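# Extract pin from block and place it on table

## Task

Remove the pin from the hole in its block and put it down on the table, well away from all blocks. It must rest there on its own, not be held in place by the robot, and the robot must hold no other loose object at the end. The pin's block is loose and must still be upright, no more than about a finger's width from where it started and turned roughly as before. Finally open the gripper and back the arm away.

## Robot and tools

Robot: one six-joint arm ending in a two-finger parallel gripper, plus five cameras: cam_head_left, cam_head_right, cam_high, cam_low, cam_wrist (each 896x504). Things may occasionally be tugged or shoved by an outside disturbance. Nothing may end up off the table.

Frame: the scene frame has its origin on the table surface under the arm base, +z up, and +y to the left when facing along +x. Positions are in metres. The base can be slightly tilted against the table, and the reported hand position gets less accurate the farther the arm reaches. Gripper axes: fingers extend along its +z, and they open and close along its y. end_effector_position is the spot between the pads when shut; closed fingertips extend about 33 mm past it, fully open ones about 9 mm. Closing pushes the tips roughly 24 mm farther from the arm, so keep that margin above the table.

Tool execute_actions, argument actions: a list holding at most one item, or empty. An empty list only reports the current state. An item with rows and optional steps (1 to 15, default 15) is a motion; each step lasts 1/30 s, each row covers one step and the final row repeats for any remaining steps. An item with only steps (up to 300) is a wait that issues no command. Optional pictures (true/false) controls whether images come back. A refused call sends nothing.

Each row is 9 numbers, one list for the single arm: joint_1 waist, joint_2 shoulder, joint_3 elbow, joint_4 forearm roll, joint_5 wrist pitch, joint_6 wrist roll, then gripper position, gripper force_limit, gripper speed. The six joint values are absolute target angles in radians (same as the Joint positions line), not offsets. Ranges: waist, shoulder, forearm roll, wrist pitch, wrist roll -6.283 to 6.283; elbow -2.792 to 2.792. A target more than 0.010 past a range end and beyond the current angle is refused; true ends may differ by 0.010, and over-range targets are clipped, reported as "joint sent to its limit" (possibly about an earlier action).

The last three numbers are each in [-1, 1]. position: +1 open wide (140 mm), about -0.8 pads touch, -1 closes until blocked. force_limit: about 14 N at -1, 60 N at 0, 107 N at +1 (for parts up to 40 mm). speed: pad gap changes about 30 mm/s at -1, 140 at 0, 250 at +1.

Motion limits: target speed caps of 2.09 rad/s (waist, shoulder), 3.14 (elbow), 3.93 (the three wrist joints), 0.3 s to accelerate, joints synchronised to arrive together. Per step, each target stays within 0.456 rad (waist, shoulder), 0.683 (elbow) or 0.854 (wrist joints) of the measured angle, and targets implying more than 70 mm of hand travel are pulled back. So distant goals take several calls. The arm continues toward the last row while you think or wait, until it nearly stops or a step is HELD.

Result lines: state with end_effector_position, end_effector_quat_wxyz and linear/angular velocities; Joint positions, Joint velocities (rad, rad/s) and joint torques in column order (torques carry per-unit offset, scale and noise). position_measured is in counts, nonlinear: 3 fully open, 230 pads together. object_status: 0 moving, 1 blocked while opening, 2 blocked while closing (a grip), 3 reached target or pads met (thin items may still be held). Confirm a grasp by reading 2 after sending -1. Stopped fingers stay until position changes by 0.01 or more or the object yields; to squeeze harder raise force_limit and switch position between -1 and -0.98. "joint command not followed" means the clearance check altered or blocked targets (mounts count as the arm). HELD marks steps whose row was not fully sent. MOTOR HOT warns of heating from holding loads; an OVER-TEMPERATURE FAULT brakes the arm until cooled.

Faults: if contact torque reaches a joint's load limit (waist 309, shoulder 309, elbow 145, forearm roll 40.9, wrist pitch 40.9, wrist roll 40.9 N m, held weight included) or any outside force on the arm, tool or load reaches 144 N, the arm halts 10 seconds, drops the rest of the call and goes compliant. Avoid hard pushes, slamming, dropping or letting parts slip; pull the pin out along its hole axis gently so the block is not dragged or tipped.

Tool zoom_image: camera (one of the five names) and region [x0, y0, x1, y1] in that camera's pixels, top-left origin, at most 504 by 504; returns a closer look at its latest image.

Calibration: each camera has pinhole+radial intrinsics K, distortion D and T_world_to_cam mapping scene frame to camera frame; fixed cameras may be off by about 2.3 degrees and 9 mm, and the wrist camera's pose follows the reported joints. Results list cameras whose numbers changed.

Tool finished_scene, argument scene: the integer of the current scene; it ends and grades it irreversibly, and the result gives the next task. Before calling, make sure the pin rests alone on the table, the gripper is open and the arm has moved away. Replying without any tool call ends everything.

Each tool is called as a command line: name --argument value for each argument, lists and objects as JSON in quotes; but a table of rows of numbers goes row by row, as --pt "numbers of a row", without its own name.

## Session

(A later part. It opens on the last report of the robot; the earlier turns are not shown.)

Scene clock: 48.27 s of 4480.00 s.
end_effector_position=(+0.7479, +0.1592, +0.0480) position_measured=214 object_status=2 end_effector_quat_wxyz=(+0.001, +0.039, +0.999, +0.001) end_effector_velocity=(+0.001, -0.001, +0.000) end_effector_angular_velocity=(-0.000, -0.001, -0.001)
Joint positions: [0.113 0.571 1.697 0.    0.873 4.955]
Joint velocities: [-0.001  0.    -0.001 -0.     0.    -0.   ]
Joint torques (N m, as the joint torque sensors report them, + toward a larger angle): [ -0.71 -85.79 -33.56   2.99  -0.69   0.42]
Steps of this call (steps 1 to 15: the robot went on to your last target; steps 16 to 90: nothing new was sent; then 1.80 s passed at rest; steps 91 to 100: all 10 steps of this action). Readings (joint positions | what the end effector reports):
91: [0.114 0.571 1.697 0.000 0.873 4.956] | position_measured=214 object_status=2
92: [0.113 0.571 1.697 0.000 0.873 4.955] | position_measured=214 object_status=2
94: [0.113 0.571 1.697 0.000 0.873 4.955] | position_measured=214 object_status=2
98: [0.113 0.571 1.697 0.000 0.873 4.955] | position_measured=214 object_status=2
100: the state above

execute_actions --actions '[{"rows":[[0.1133,0.5690,1.7010,0,0.8716,4.9556,-1,0,-0.5],[0.1133,0.5690,1.7010,0,0.8716,4.9556,-1,0,-0.5],[0.1140,0.5666,1.7052,0,0.8698,4.9563,-1,0,-0.5],[0.1140,0.5666,1.7052,0,0.8698,4.9563,-1,0,-0.5],[0.1146,0.5642,1.7095,0,0.8679,4.9569,-1,0,-0.5],[0.1146,0.5642,1.7095,0,0.8679,4.9569,-1,0,-0.5],[0.1153,0.5618,1.7137,0,0.8661,4.9576,-1,0,-0.5],[0.1153,0.5618,1.7137,0,0.8661,4.9576,-1,0,-0.5],[0.1159,0.5594,1.7180,0,0.8642,4.9582,-1,0,-0.5]],"steps":15}]'

zoom_image --camera "cam_wrist" --region '[360, 180, 560, 420]'

zoom_image --camera "cam_high" --region '[400, 290, 580, 470]'

Scene clock: 55.23 s of 4480.00 s.
end_effector_position=(+0.7379, +0.1599, +0.0480) position_measured=214 object_status=2 end_effector_quat_wxyz=(+0.001, +0.039, +0.999, +0.001) end_effector_velocity=(-0.000, +0.000, +0.001) end_effector_angular_velocity=(+0.001, -0.000, -0.001)
Joint positions: [ 0.116  0.559  1.718 -0.     0.864  4.958]
Joint velocities: [ 0.    -0.001  0.001  0.001 -0.     0.001]
Joint torques (N m, as the joint torque sensors report them, + toward a larger angle): [  0.83 -87.22 -33.16   3.42   0.34   0.39]
Steps of this call (steps 1 to 15: the robot went on to your last target; steps 16 to 90: nothing new was sent; then 3.47 s passed at rest; steps 91 to 105: all 15 steps of this action). Readings (joint positions | what the end effector reports):
91: [0.113 0.571 1.697 -0.000 0.873 4.955] | position_measured=214 object_status=2
92: [0.113 0.570 1.698 -0.000 0.872 4.955] | position_measured=214 object_status=2
94: [0.113 0.568 1.703 -0.000 0.871 4.956] | position_measured=214 object_status=2
98: [0.115 0.563 1.711 -0.000 0.867 4.957] | position_measured=214 object_status=2
105: the state above
camera_calibration (this result's frames):
cam_wrist: T_world_to_cam=[[0.11082, 0.992584, -0.0499631, -0.22658], [0.949961, -0.0910204, 0.298813, -0.679828], [0.29205, -0.0805777, -0.953003, 0.021779], [0, 0, 0, 1]] pos_world=[0.664559, 0.164776, 0.212576]

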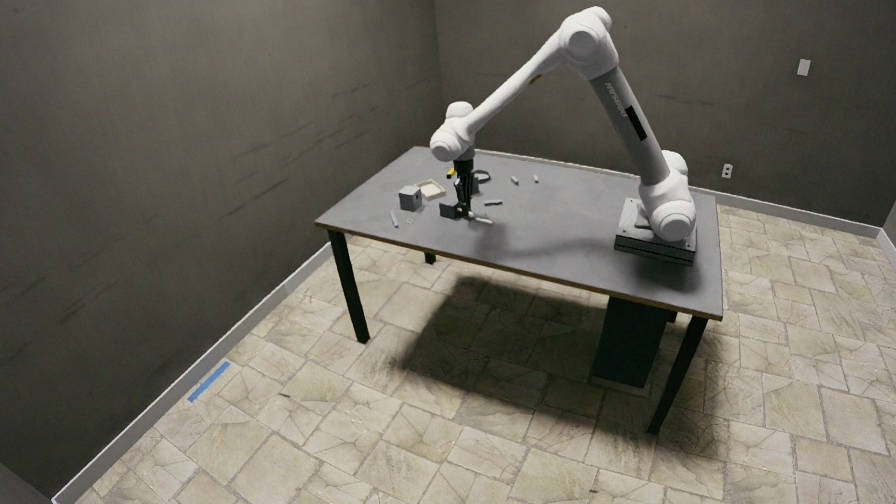

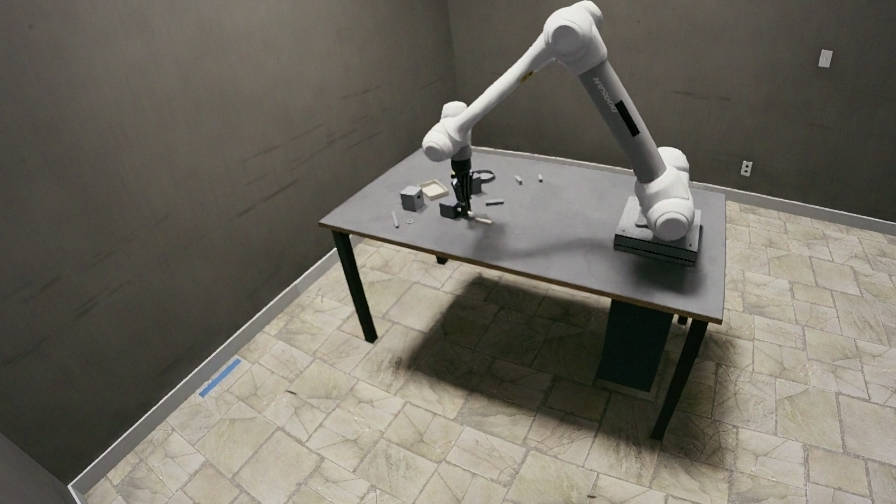

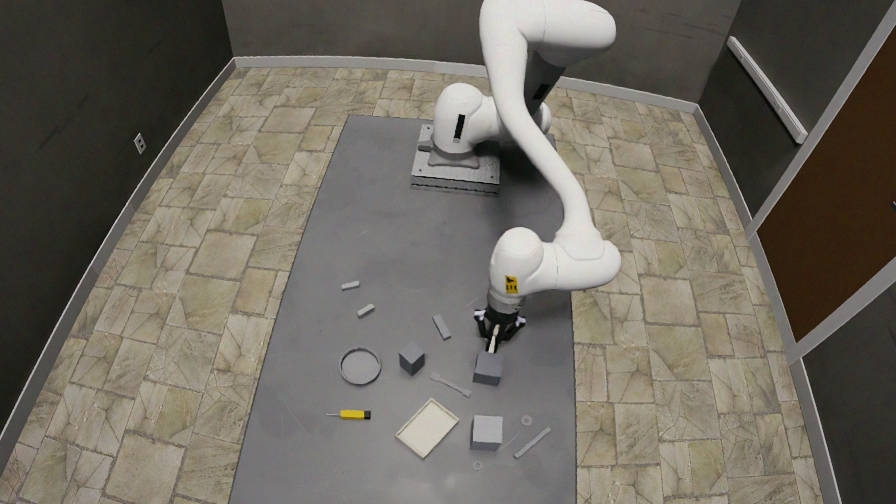

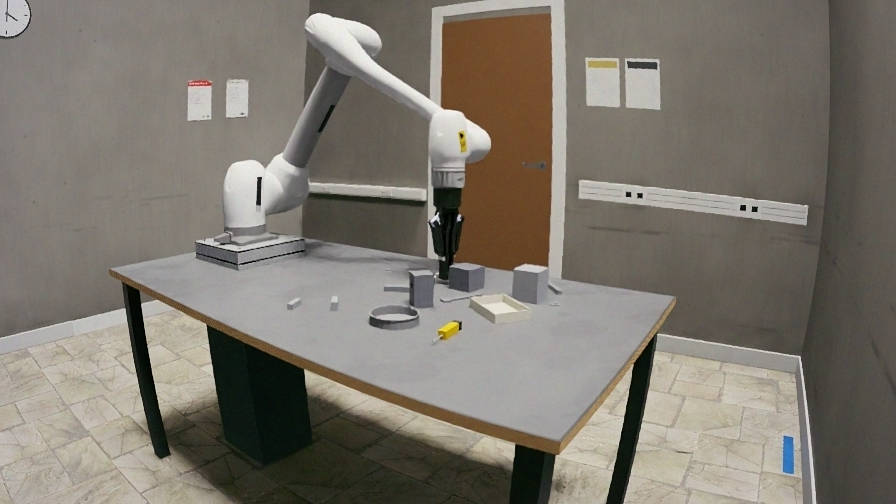

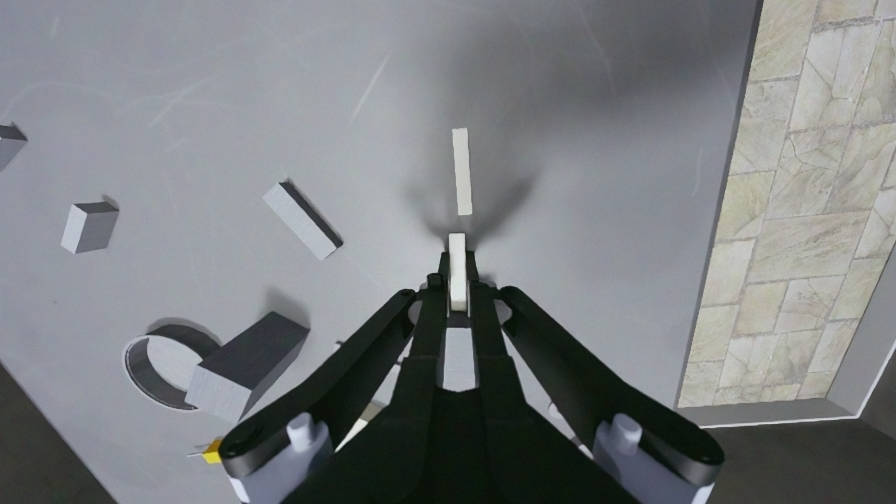

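Region (360, 180, 560, 420) of cam_wrist's 896x504 image, scaled by 2.100, with more detail than that image has.

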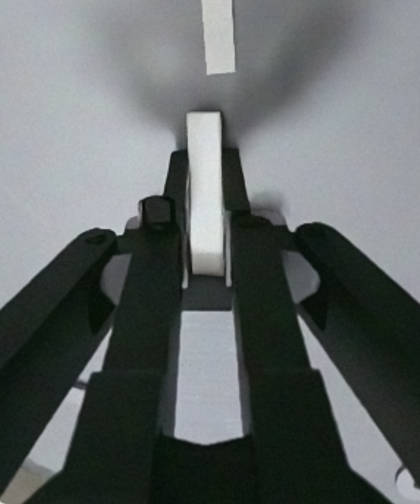

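Region (400, 290, 580, 470) of cam_high's 896x504 image, scaled by 2.800, with more detail than that image has.

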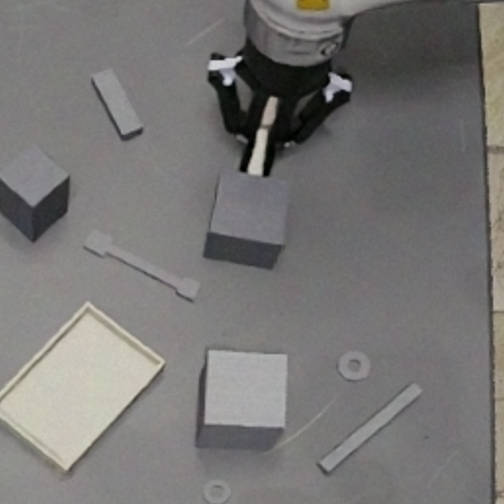

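Sliding freely. Continue to 40 mm.

execute_actions --actions '[{"rows":[[0.1167,0.5564,1.7233,0,0.8619,4.959,-1,0,-0.5],[0.1175,0.5534,1.7285,0,0.8597,4.9598,-1,0,-0.5],[0.1183,0.5505,1.7338,0,0.8573,4.9606,-1,0,-0.5],[0.1192,0.5475,1.7390,0,0.8551,4.9615,-1,0,-0.5],[0.1200,0.5446,1.7442,0,0.8528,4.9623,-1,0,-0.5],[0.1209,0.5416,1.7495,0,0.8505,4.9632,-1,0,-0.5],[0.1217,0.5387,1.7547,0,0.8482,4.964,-1,0,-0.5],[0.1226,0.5357,1.7599,0,0.846,4.9649,-1,0,-0.5],[0.1234,0.5328,1.7651,0,0.8437,4.9657,-1,0,-0.5],[0.1243,0.5298,1.7702,0,0.8416,4.9666,-1,0,-0.5],[0.1251,0.5269,1.7754,0,0.8393,4.9674,-1,0,-0.5],[0.1260,0.5239,1.7805,0,0.8372,4.9683,-1,0,-0.5]],"steps":15}]'

zoom_image --camera "cam_wrist" --region '[360, 140, 560, 420]'

zoom_image --camera "cam_head_left" --region '[420, 160, 520, 240]'

Scene clock: 59.53 s of 4480.00 s.
end_effector_position=(+0.7079, +0.1622, +0.0479) position_measured=214 object_status=2 end_effector_quat_wxyz=(+0.001, +0.039, +0.999, +0.001) end_effector_velocity=(-0.002, -0.000, -0.001) end_effector_angular_velocity=(-0.000, -0.001, -0.000)
Joint positions: [0.126 0.524 1.78  0.    0.837 4.968]
Joint velocities: [-0.    -0.002  0.005 -0.    -0.004  0.001]
Joint torques (N m, as the joint torque sensors report them, + toward a larger angle): [ -0.42 -83.21 -33.91   3.5   -0.09   0.12]
Steps of this call (steps 1 to 15: the robot went on to your last target; steps 16 to 90: nothing new was sent; then 0.80 s passed at rest; steps 91 to 105: all 15 steps of this action). Readings (joint positions | what the end effector reports):
91: [0.116 0.559 1.718 0.000 0.864 4.958] | position_measured=214 object_status=2
92: [0.116 0.558 1.721 0.000 0.863 4.959] | position_measured=214 object_status=2
94: [0.118 0.552 1.731 0.000 0.859 4.960] | position_measured=214 object_status=2
98: [0.121 0.541 1.751 0.000 0.850 4.963] | position_measured=214 object_status=2
105: the state above
camera_calibration (this result's frames):
cam_wrist: T_world_to_cam=[[0.110821, 0.992586, -0.0499099, -0.22564], [0.949981, -0.0910425, 0.298743, -0.651093], [0.291984, -0.0805205, -0.953028, 0.0307005], [0, 0, 0, 1]] pos_world=[0.634567, 0.167162, 0.212506]

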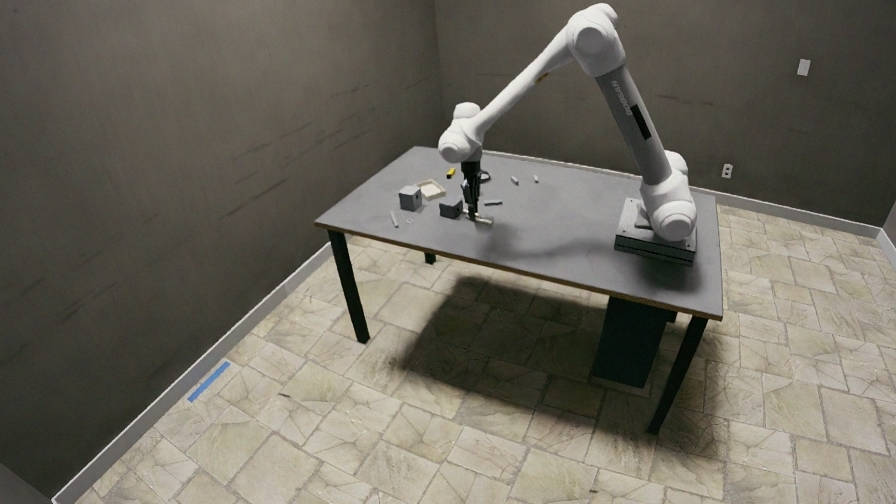

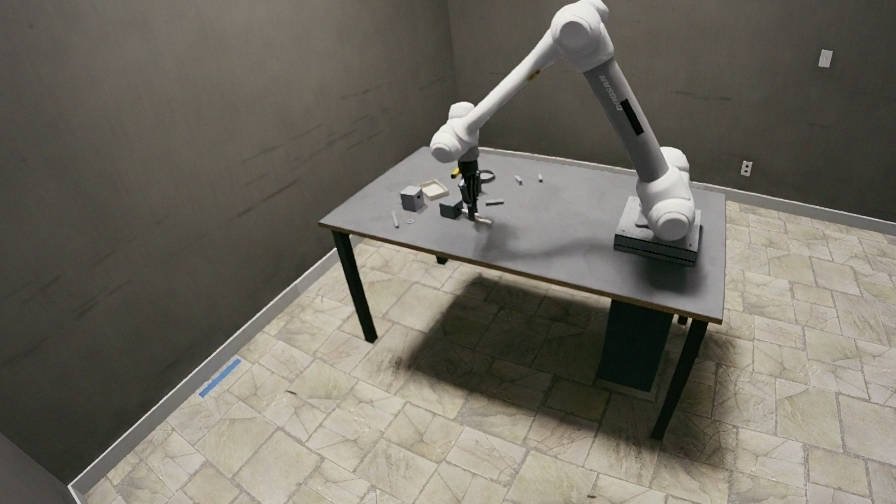

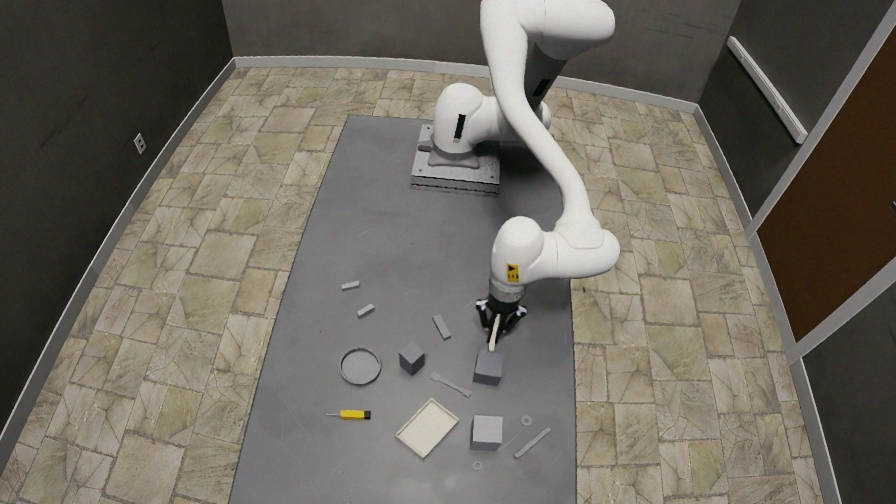

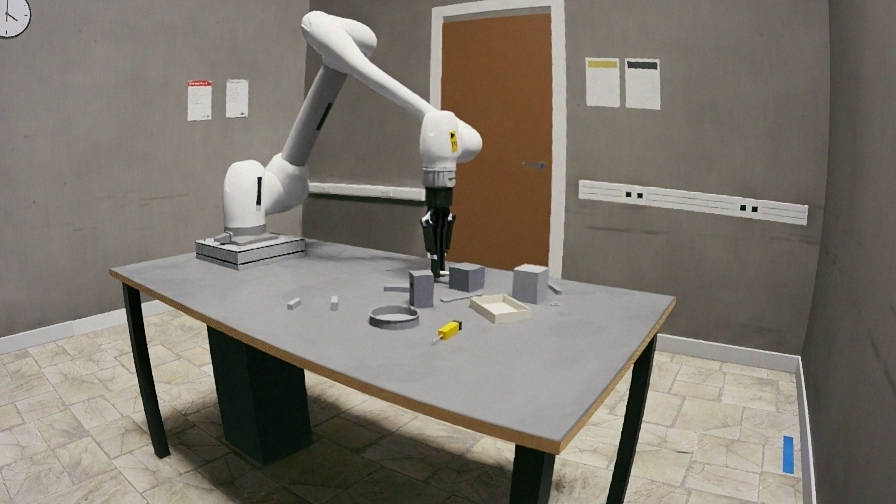

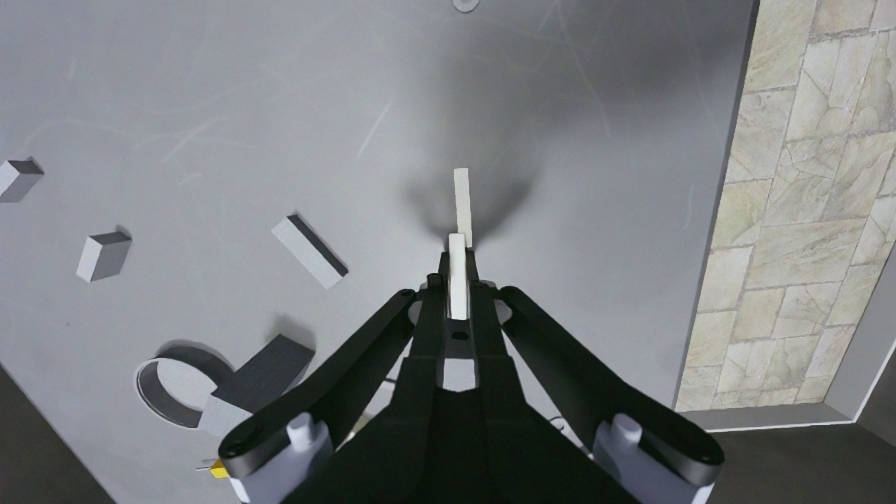

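Region (360, 140, 560, 420) of cam_wrist's 896x504 image, scaled by 1.800, with more detail than that image has; it fills the left 360 columns of this view, and the rest is white.

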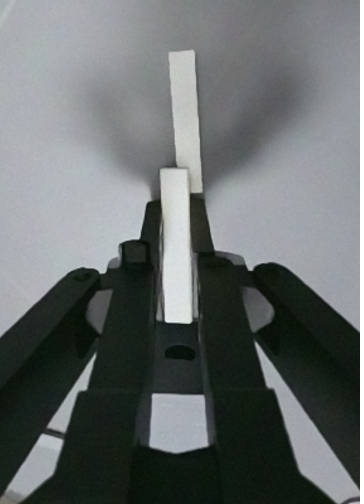

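Region (420, 160, 520, 240) of cam_head_left's 896x504 image, scaled by 5.040, with more detail than that image has; it fills the top 403 rows of this view, and the rest is white.

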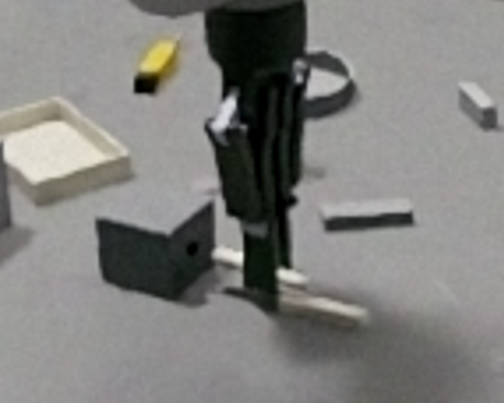

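execute_actions --actions '[{"rows":[[0.126,0.50,1.7685,0,0.8731,4.9683,-1,0,-0.5],[0.126,0.50,1.7685,0,0.8731,4.9683,-1,0,-0.5],[0.126,0.50,1.7685,0,0.8731,4.9683,-1,0,-0.5],[0.126,0.4793,1.7581,0,0.9042,4.9683,-1,0,-0.5],[0.126,0.4793,1.7581,0,0.9042,4.9683,-1,0,-0.5],[0.126,0.4793,1.7581,0,0.9042,4.9683,-1,0,-0.5],[0.126,0.4793,1.7581,0,0.9042,4.9683,-1,0,-0.5],[0.126,0.4793,1.7581,0,0.9042,4.9683,-1,0,-0.5],[-0.1164,0.2114,2.1612,0,0.769,4.726,-1,0,-0.5]],"steps":15}]' --pictures false

execute_actions --actions '[{"steps":15}]' --pictures false

execute_actions --actions '[{"rows":[[-0.1164,0.23,2.1691,0,0.7425,4.726,-1,0,-0.5],[-0.1164,0.23,2.1691,0,0.7425,4.726,-1,0,-0.5],[-0.1164,0.25,2.1776,0,0.714,4.726,-1,0,-0.5],[-0.1164,0.25,2.1776,0,0.714,4.726,-1,0,-0.5],[-0.1164,0.27,2.186,0,0.6856,4.726,-1,0,-0.5],[-0.1164,0.27,2.186,0,0.6856,4.726,-1,0,-0.5],[-0.1164,0.2855,2.1926,0,0.6635,4.726,-1,0,-0.5]],"steps":15}]'

zoom_image --camera "cam_low" --region '[290, 210, 410, 300]'

Scene clock: 66.77 s of 4480.00 s.
end_effector_position=(+0.6493, +0.0941, +0.0937) position_measured=214 object_status=2 end_effector_quat_wxyz=(+0.002, +0.039, +0.999, +0.001) end_effector_velocity=(-0.395, -0.386, +0.010) end_effector_angular_velocity=(-0.001, +0.004, -0.002)
Joint positions: [ 0.04   0.384  1.901 -0.     0.854  4.882]
Joint velocities: [-0.532 -0.587  0.883  0.001 -0.292 -0.531]
Joint torques (N m, as the joint torque sensors report them, + toward a larger angle): [  6.48 -74.78 -32.62   3.33   0.64   0.17]
Steps of this call (steps 1 to 15: the robot went on to your last target; steps 16 to 90: nothing new was sent; then 3.73 s passed at rest; steps 91 to 105: all 15 steps of this action). Readings (joint positions | what the end effector reports):
91: [0.126 0.524 1.781 -0.000 0.837 4.968] | position_measured=214 object_status=2
92: [0.126 0.520 1.780 -0.000 0.843 4.968] | position_measured=214 object_status=2
94: [0.126 0.502 1.770 -0.000 0.870 4.968] | position_measured=214 object_status=2
98: [0.126 0.479 1.758 -0.000 0.904 4.968] | position_measured=214 object_status=2
105: the state above

Scene clock: 67.27 s of 4480.00 s.
end_effector_position=(+0.5201, +0.0009, +0.0892) position_measured=214 object_status=2 end_effector_quat_wxyz=(+0.001, +0.039, +0.999, +0.001) end_effector_velocity=(-0.001, +0.000, +0.000) end_effector_angular_velocity=(+0.000, -0.000, +0.000)
Joint positions: [-0.116  0.212  2.161  0.     0.769  4.726]
Joint velocities: [ 0.    -0.002  0.002  0.    -0.    -0.   ]
Joint torques (N m, as the joint torque sensors report them, + toward a larger angle): [  0.4  -51.33 -30.73   3.16   0.4    0.28]
Steps of this call (steps 1 to 15: the robot went on to your last target). Readings (joint positions | what the end effector reports):
1: [0.022 0.364 1.931 -0.000 0.844 4.864] | position_measured=214 object_status=2
2: [0.003 0.344 1.962 -0.000 0.835 4.846] | position_measured=214 object_status=2
4: [-0.033 0.303 2.023 -0.000 0.814 4.809] | position_measured=214 object_status=2
8: [-0.103 0.226 2.139 -0.000 0.776 4.739] | position_measured=214 object_status=2
15: the state above

Scene clock: 67.77 s of 4480.00 s.
end_effector_position=(+0.5201, +0.0009, +0.0392) position_measured=214 object_status=2 end_effector_quat_wxyz=(+0.001, +0.039, +0.999, +0.001) end_effector_velocity=(+0.000, -0.000, +0.000) end_effector_angular_velocity=(-0.000, -0.001, -0.000)
Joint positions: [-0.116  0.285  2.193  0.     0.664  4.726]
Joint velocities: [-0.    -0.    -0.    -0.    -0.001  0.   ]
Joint torques (N m, as the joint torque sensors report them, + toward a larger angle): [  1.28 -54.94 -27.18   2.76   0.29   0.35]
Steps of this call (steps 1 to 15: all 15 steps of this action). Readings (joint positions | what the end effector reports):
1: [-0.116 0.212 2.161 0.000 0.769 4.726] | position_measured=214 object_status=2
2: [-0.116 0.215 2.162 0.000 0.763 4.726] | position_measured=214 object_status=2
4: [-0.116 0.234 2.171 0.000 0.736 4.726] | position_measured=214 object_status=2
8: [-0.116 0.273 2.187 0.000 0.681 4.726] | position_measured=214 object_status=2
15: the state above
camera_calibration (this result's frames):
cam_wrist: T_world_to_cam=[[0.111013, 0.992566, -0.0498875, -0.0452399], [0.949949, -0.0912293, 0.298789, -0.484688], [0.292017, -0.0805601, -0.953014, 0.0642361], [0, 0, 0, 1]] pos_world=[0.446693, 0.0058607, 0.20378]

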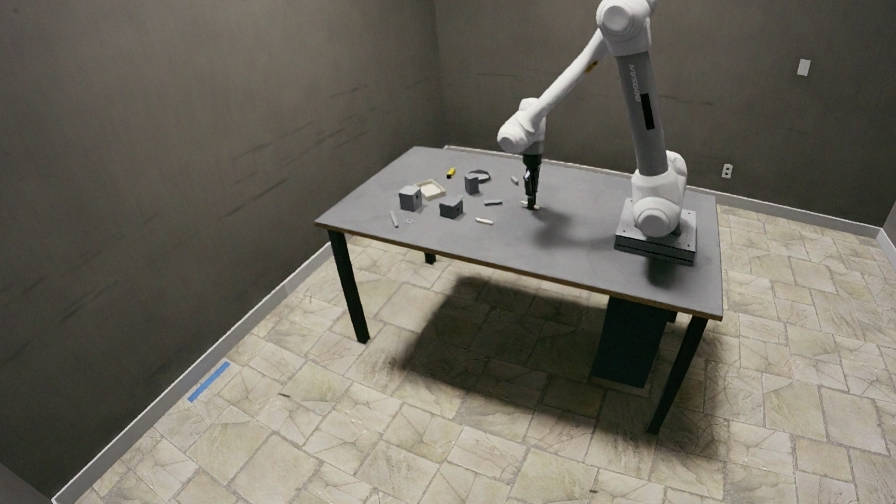

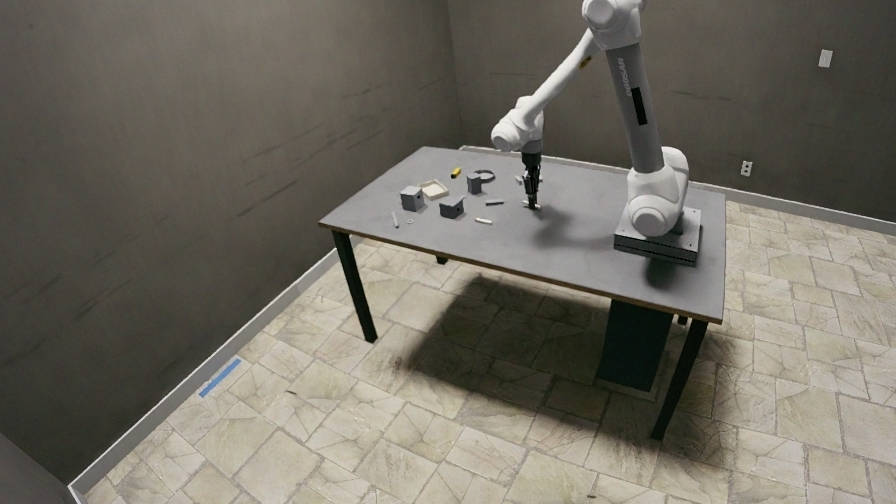

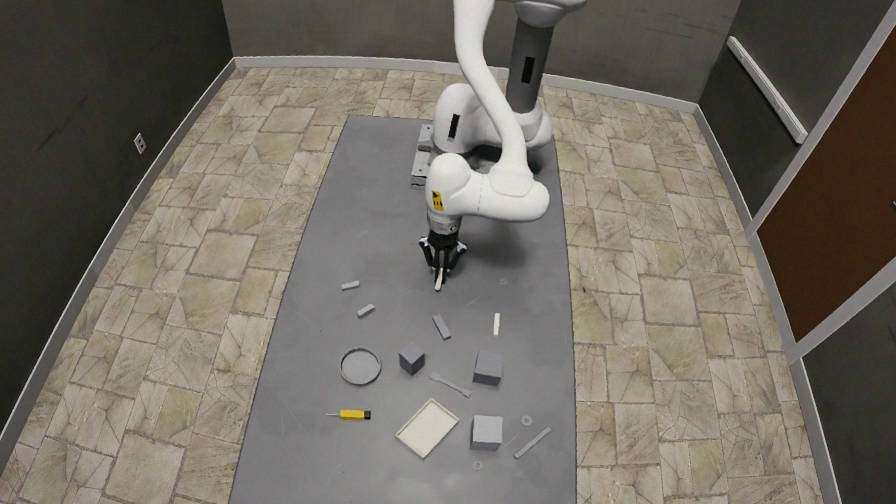

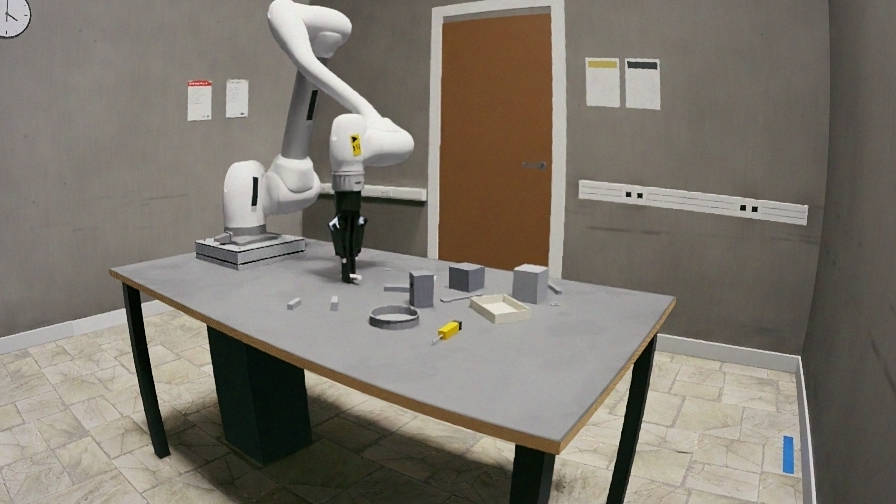

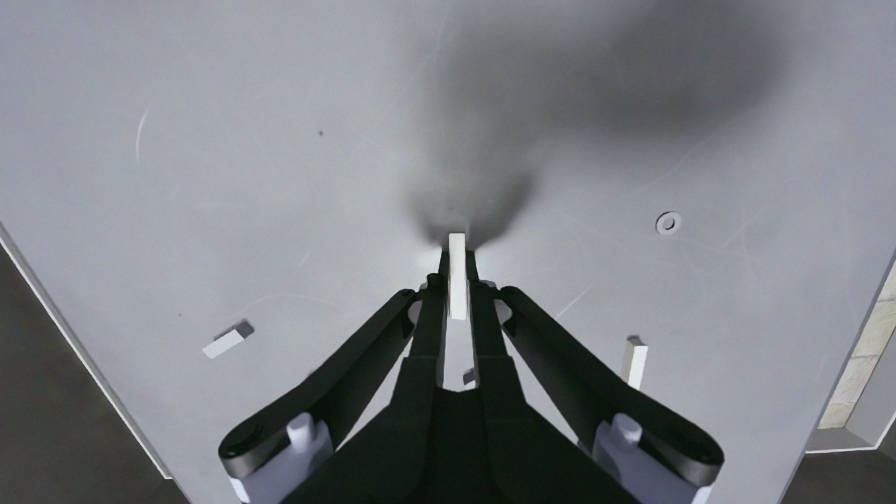

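Region (290, 210, 410, 300) of cam_low's 896x504 image, scaled by 4.200, with more detail than that image has; it fills the top 378 rows of this view, and the rest is white.

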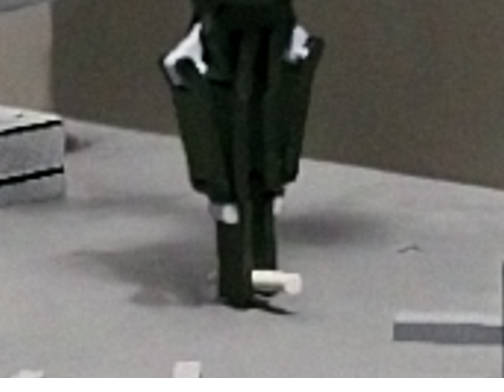

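execute_actions --actions '[{"rows":[[-0.1164,0.289,2.194,0,0.6586,4.726,-1,0,-0.5],[-0.1164,0.289,2.194,0,0.6586,4.726,-1,0,-0.5],[-0.1164,0.289,2.194,0,0.6586,4.726,-1,0,-0.5],[-0.1164,0.2928,2.1954,0,0.6534,4.726,-1,0,-0.5]],"steps":10}]' --pictures false

execute_actions --actions '[{"rows":[[-0.1164,0.2928,2.1954,0,0.6534,4.726,-0.3,0,-0.5]],"steps":15}]' --pictures false

execute_actions --actions '[{"rows":[[-0.1164,0.15,2.12,0,0.8716,4.726,-0.3,0,-0.5]],"steps":15}]'

Scene clock: 73.07 s of 4480.00 s.
end_effector_position=(+0.5201, +0.0009, +0.0345) position_measured=214 object_status=2 end_effector_quat_wxyz=(+0.001, +0.039, +0.999, +0.001) end_effector_velocity=(-0.000, -0.000, +0.001) end_effector_angular_velocity=(-0.000, -0.002, -0.000)
Joint positions: [-0.116  0.293  2.195 -0.     0.653  4.726]
Joint velocities: [ 0.    -0.002  0.001 -0.001 -0.     0.001]
Joint torques (N m, as the joint torque sensors report them, + toward a larger angle): [  0.66 -55.39 -26.88   2.71   0.27   0.42]
Steps of this call (steps 1 to 15: the robot went on to your last target; steps 16 to 90: nothing new was sent; then 1.97 s passed at rest; steps 91 to 100: all 10 steps of this action). Readings (joint positions | what the end effector reports):
91: [-0.116 0.286 2.193 -0.000 0.663 4.726] | position_measured=214 object_status=2
92: [-0.116 0.287 2.193 -0.000 0.661 4.726] | position_measured=214 object_status=2
94: [-0.116 0.289 2.193 -0.000 0.659 4.726] | position_measured=214 object_status=2
98: [-0.116 0.293 2.195 -0.000 0.653 4.726] | position_measured=214 object_status=2
100: the state above

Scene clock: 73.57 s of 4480.00 s.
end_effector_position=(+0.5200, +0.0010, +0.0344) position_measured=167 object_status=0 end_effector_quat_wxyz=(+0.001, +0.039, +0.999, +0.001) end_effector_velocity=(+0.000, -0.000, +0.000) end_effector_angular_velocity=(-0.000, -0.001, +0.000)
Joint positions: [-0.116  0.293  2.195 -0.     0.653  4.726]
Joint velocities: [-0.    -0.001 -0.    -0.     0.     0.   ]
Joint torques (N m, as the joint torque sensors report them, + toward a larger angle): [  0.35 -55.22 -26.68   2.82   0.36   0.33]
Steps of this call (steps 1 to 15: all 15 steps of this action). Readings (joint positions | what the end effector reports):
1: [-0.116 0.293 2.195 -0.000 0.653 4.726] | position_measured=214 object_status=0
2: [-0.116 0.293 2.195 -0.000 0.653 4.726] | position_measured=214 object_status=0
4: [-0.116 0.293 2.195 -0.000 0.653 4.726] | position_measured=203 object_status=0
8: [-0.116 0.293 2.195 -0.000 0.653 4.726] | position_measured=185 object_status=0
15: the state above

Scene clock: 74.07 s of 4480.00 s.
end_effector_position=(+0.5214, +0.0007, +0.1378) position_measured=167 object_status=3 end_effector_quat_wxyz=(+0.001, +0.039, +0.999, +0.001) end_effector_velocity=(-0.001, -0.000, +0.001) end_effector_angular_velocity=(+0.000, -0.000, -0.000)
Joint positions: [-0.116  0.15   2.12  -0.     0.872  4.726]
Joint velocities: [-0.    -0.002  0.001  0.     0.001 -0.   ]
Joint torques (N m, as the joint torque sensors report them, + toward a larger angle): [  1.22 -47.64 -34.26   3.52   0.31   0.34]
Steps of this call (steps 1 to 15: all 15 steps of this action). Readings (joint positions | what the end effector reports):
1: [-0.116 0.293 2.195 -0.000 0.653 4.726] | position_measured=167 object_status=0
2: [-0.116 0.290 2.194 -0.000 0.659 4.726] | position_measured=167 object_status=0
4: [-0.116 0.260 2.179 -0.000 0.705 4.726] | position_measured=167 object_status=3
8: [-0.116 0.167 2.129 -0.000 0.845 4.726] | position_measured=167 object_status=3
15: the state above
camera_calibration (this result's frames):
cam_wrist: T_world_to_cam=[[0.110874, 0.992578, -0.0499656, -0.0401671], [0.95003, -0.0910913, 0.298572, -0.515429], [0.291805, -0.0805727, -0.953078, 0.157929], [0, 0, 0, 1]] pos_world=[0.448043, 0.0056426, 0.302404]

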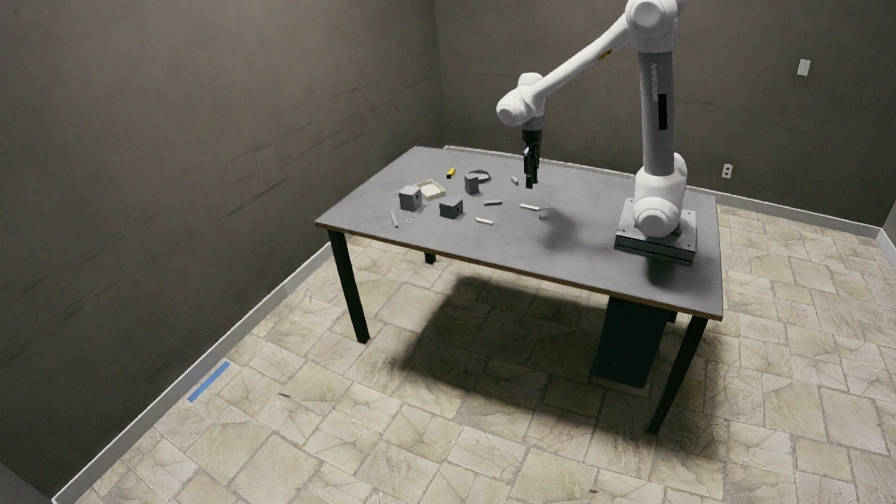

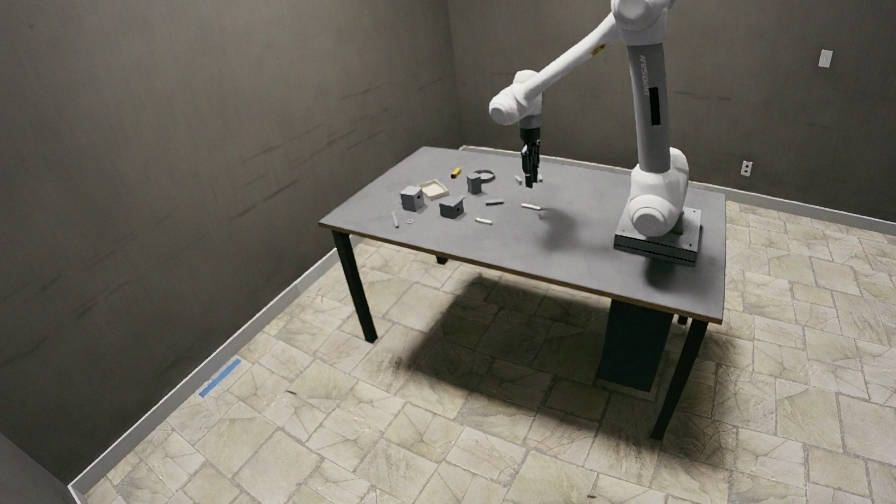

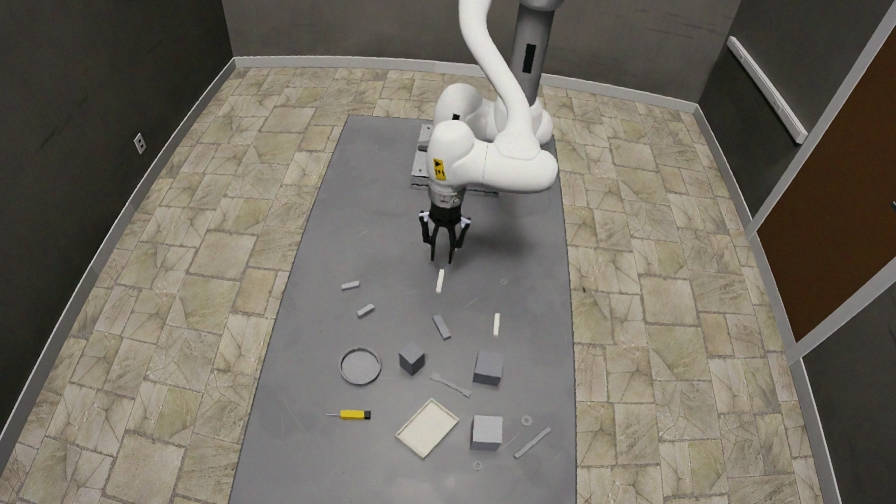

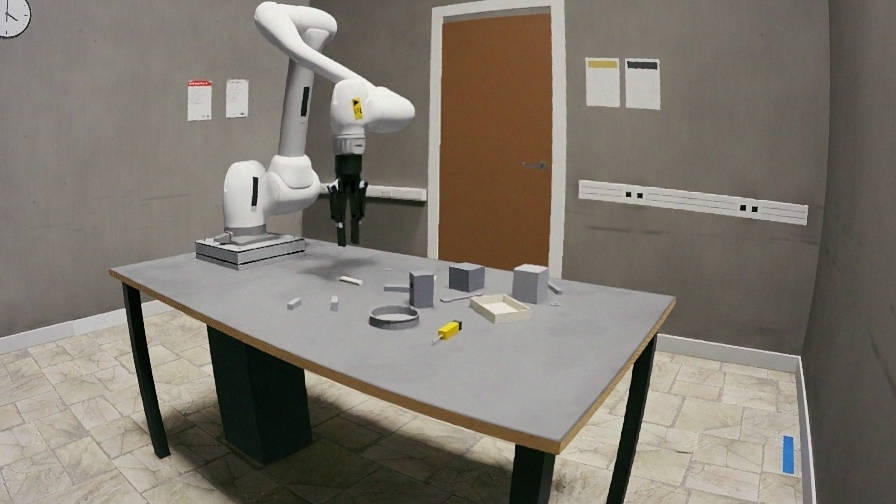

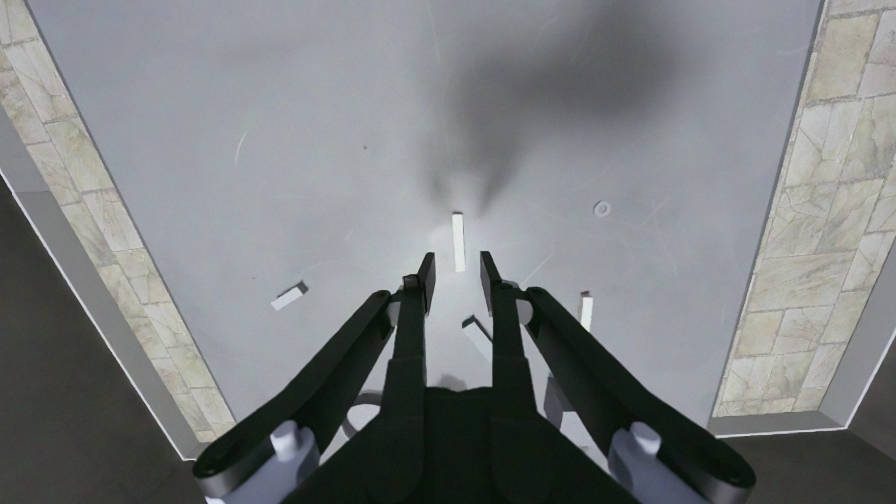

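finished_scene --scene 1

The scene is finished: the task was done.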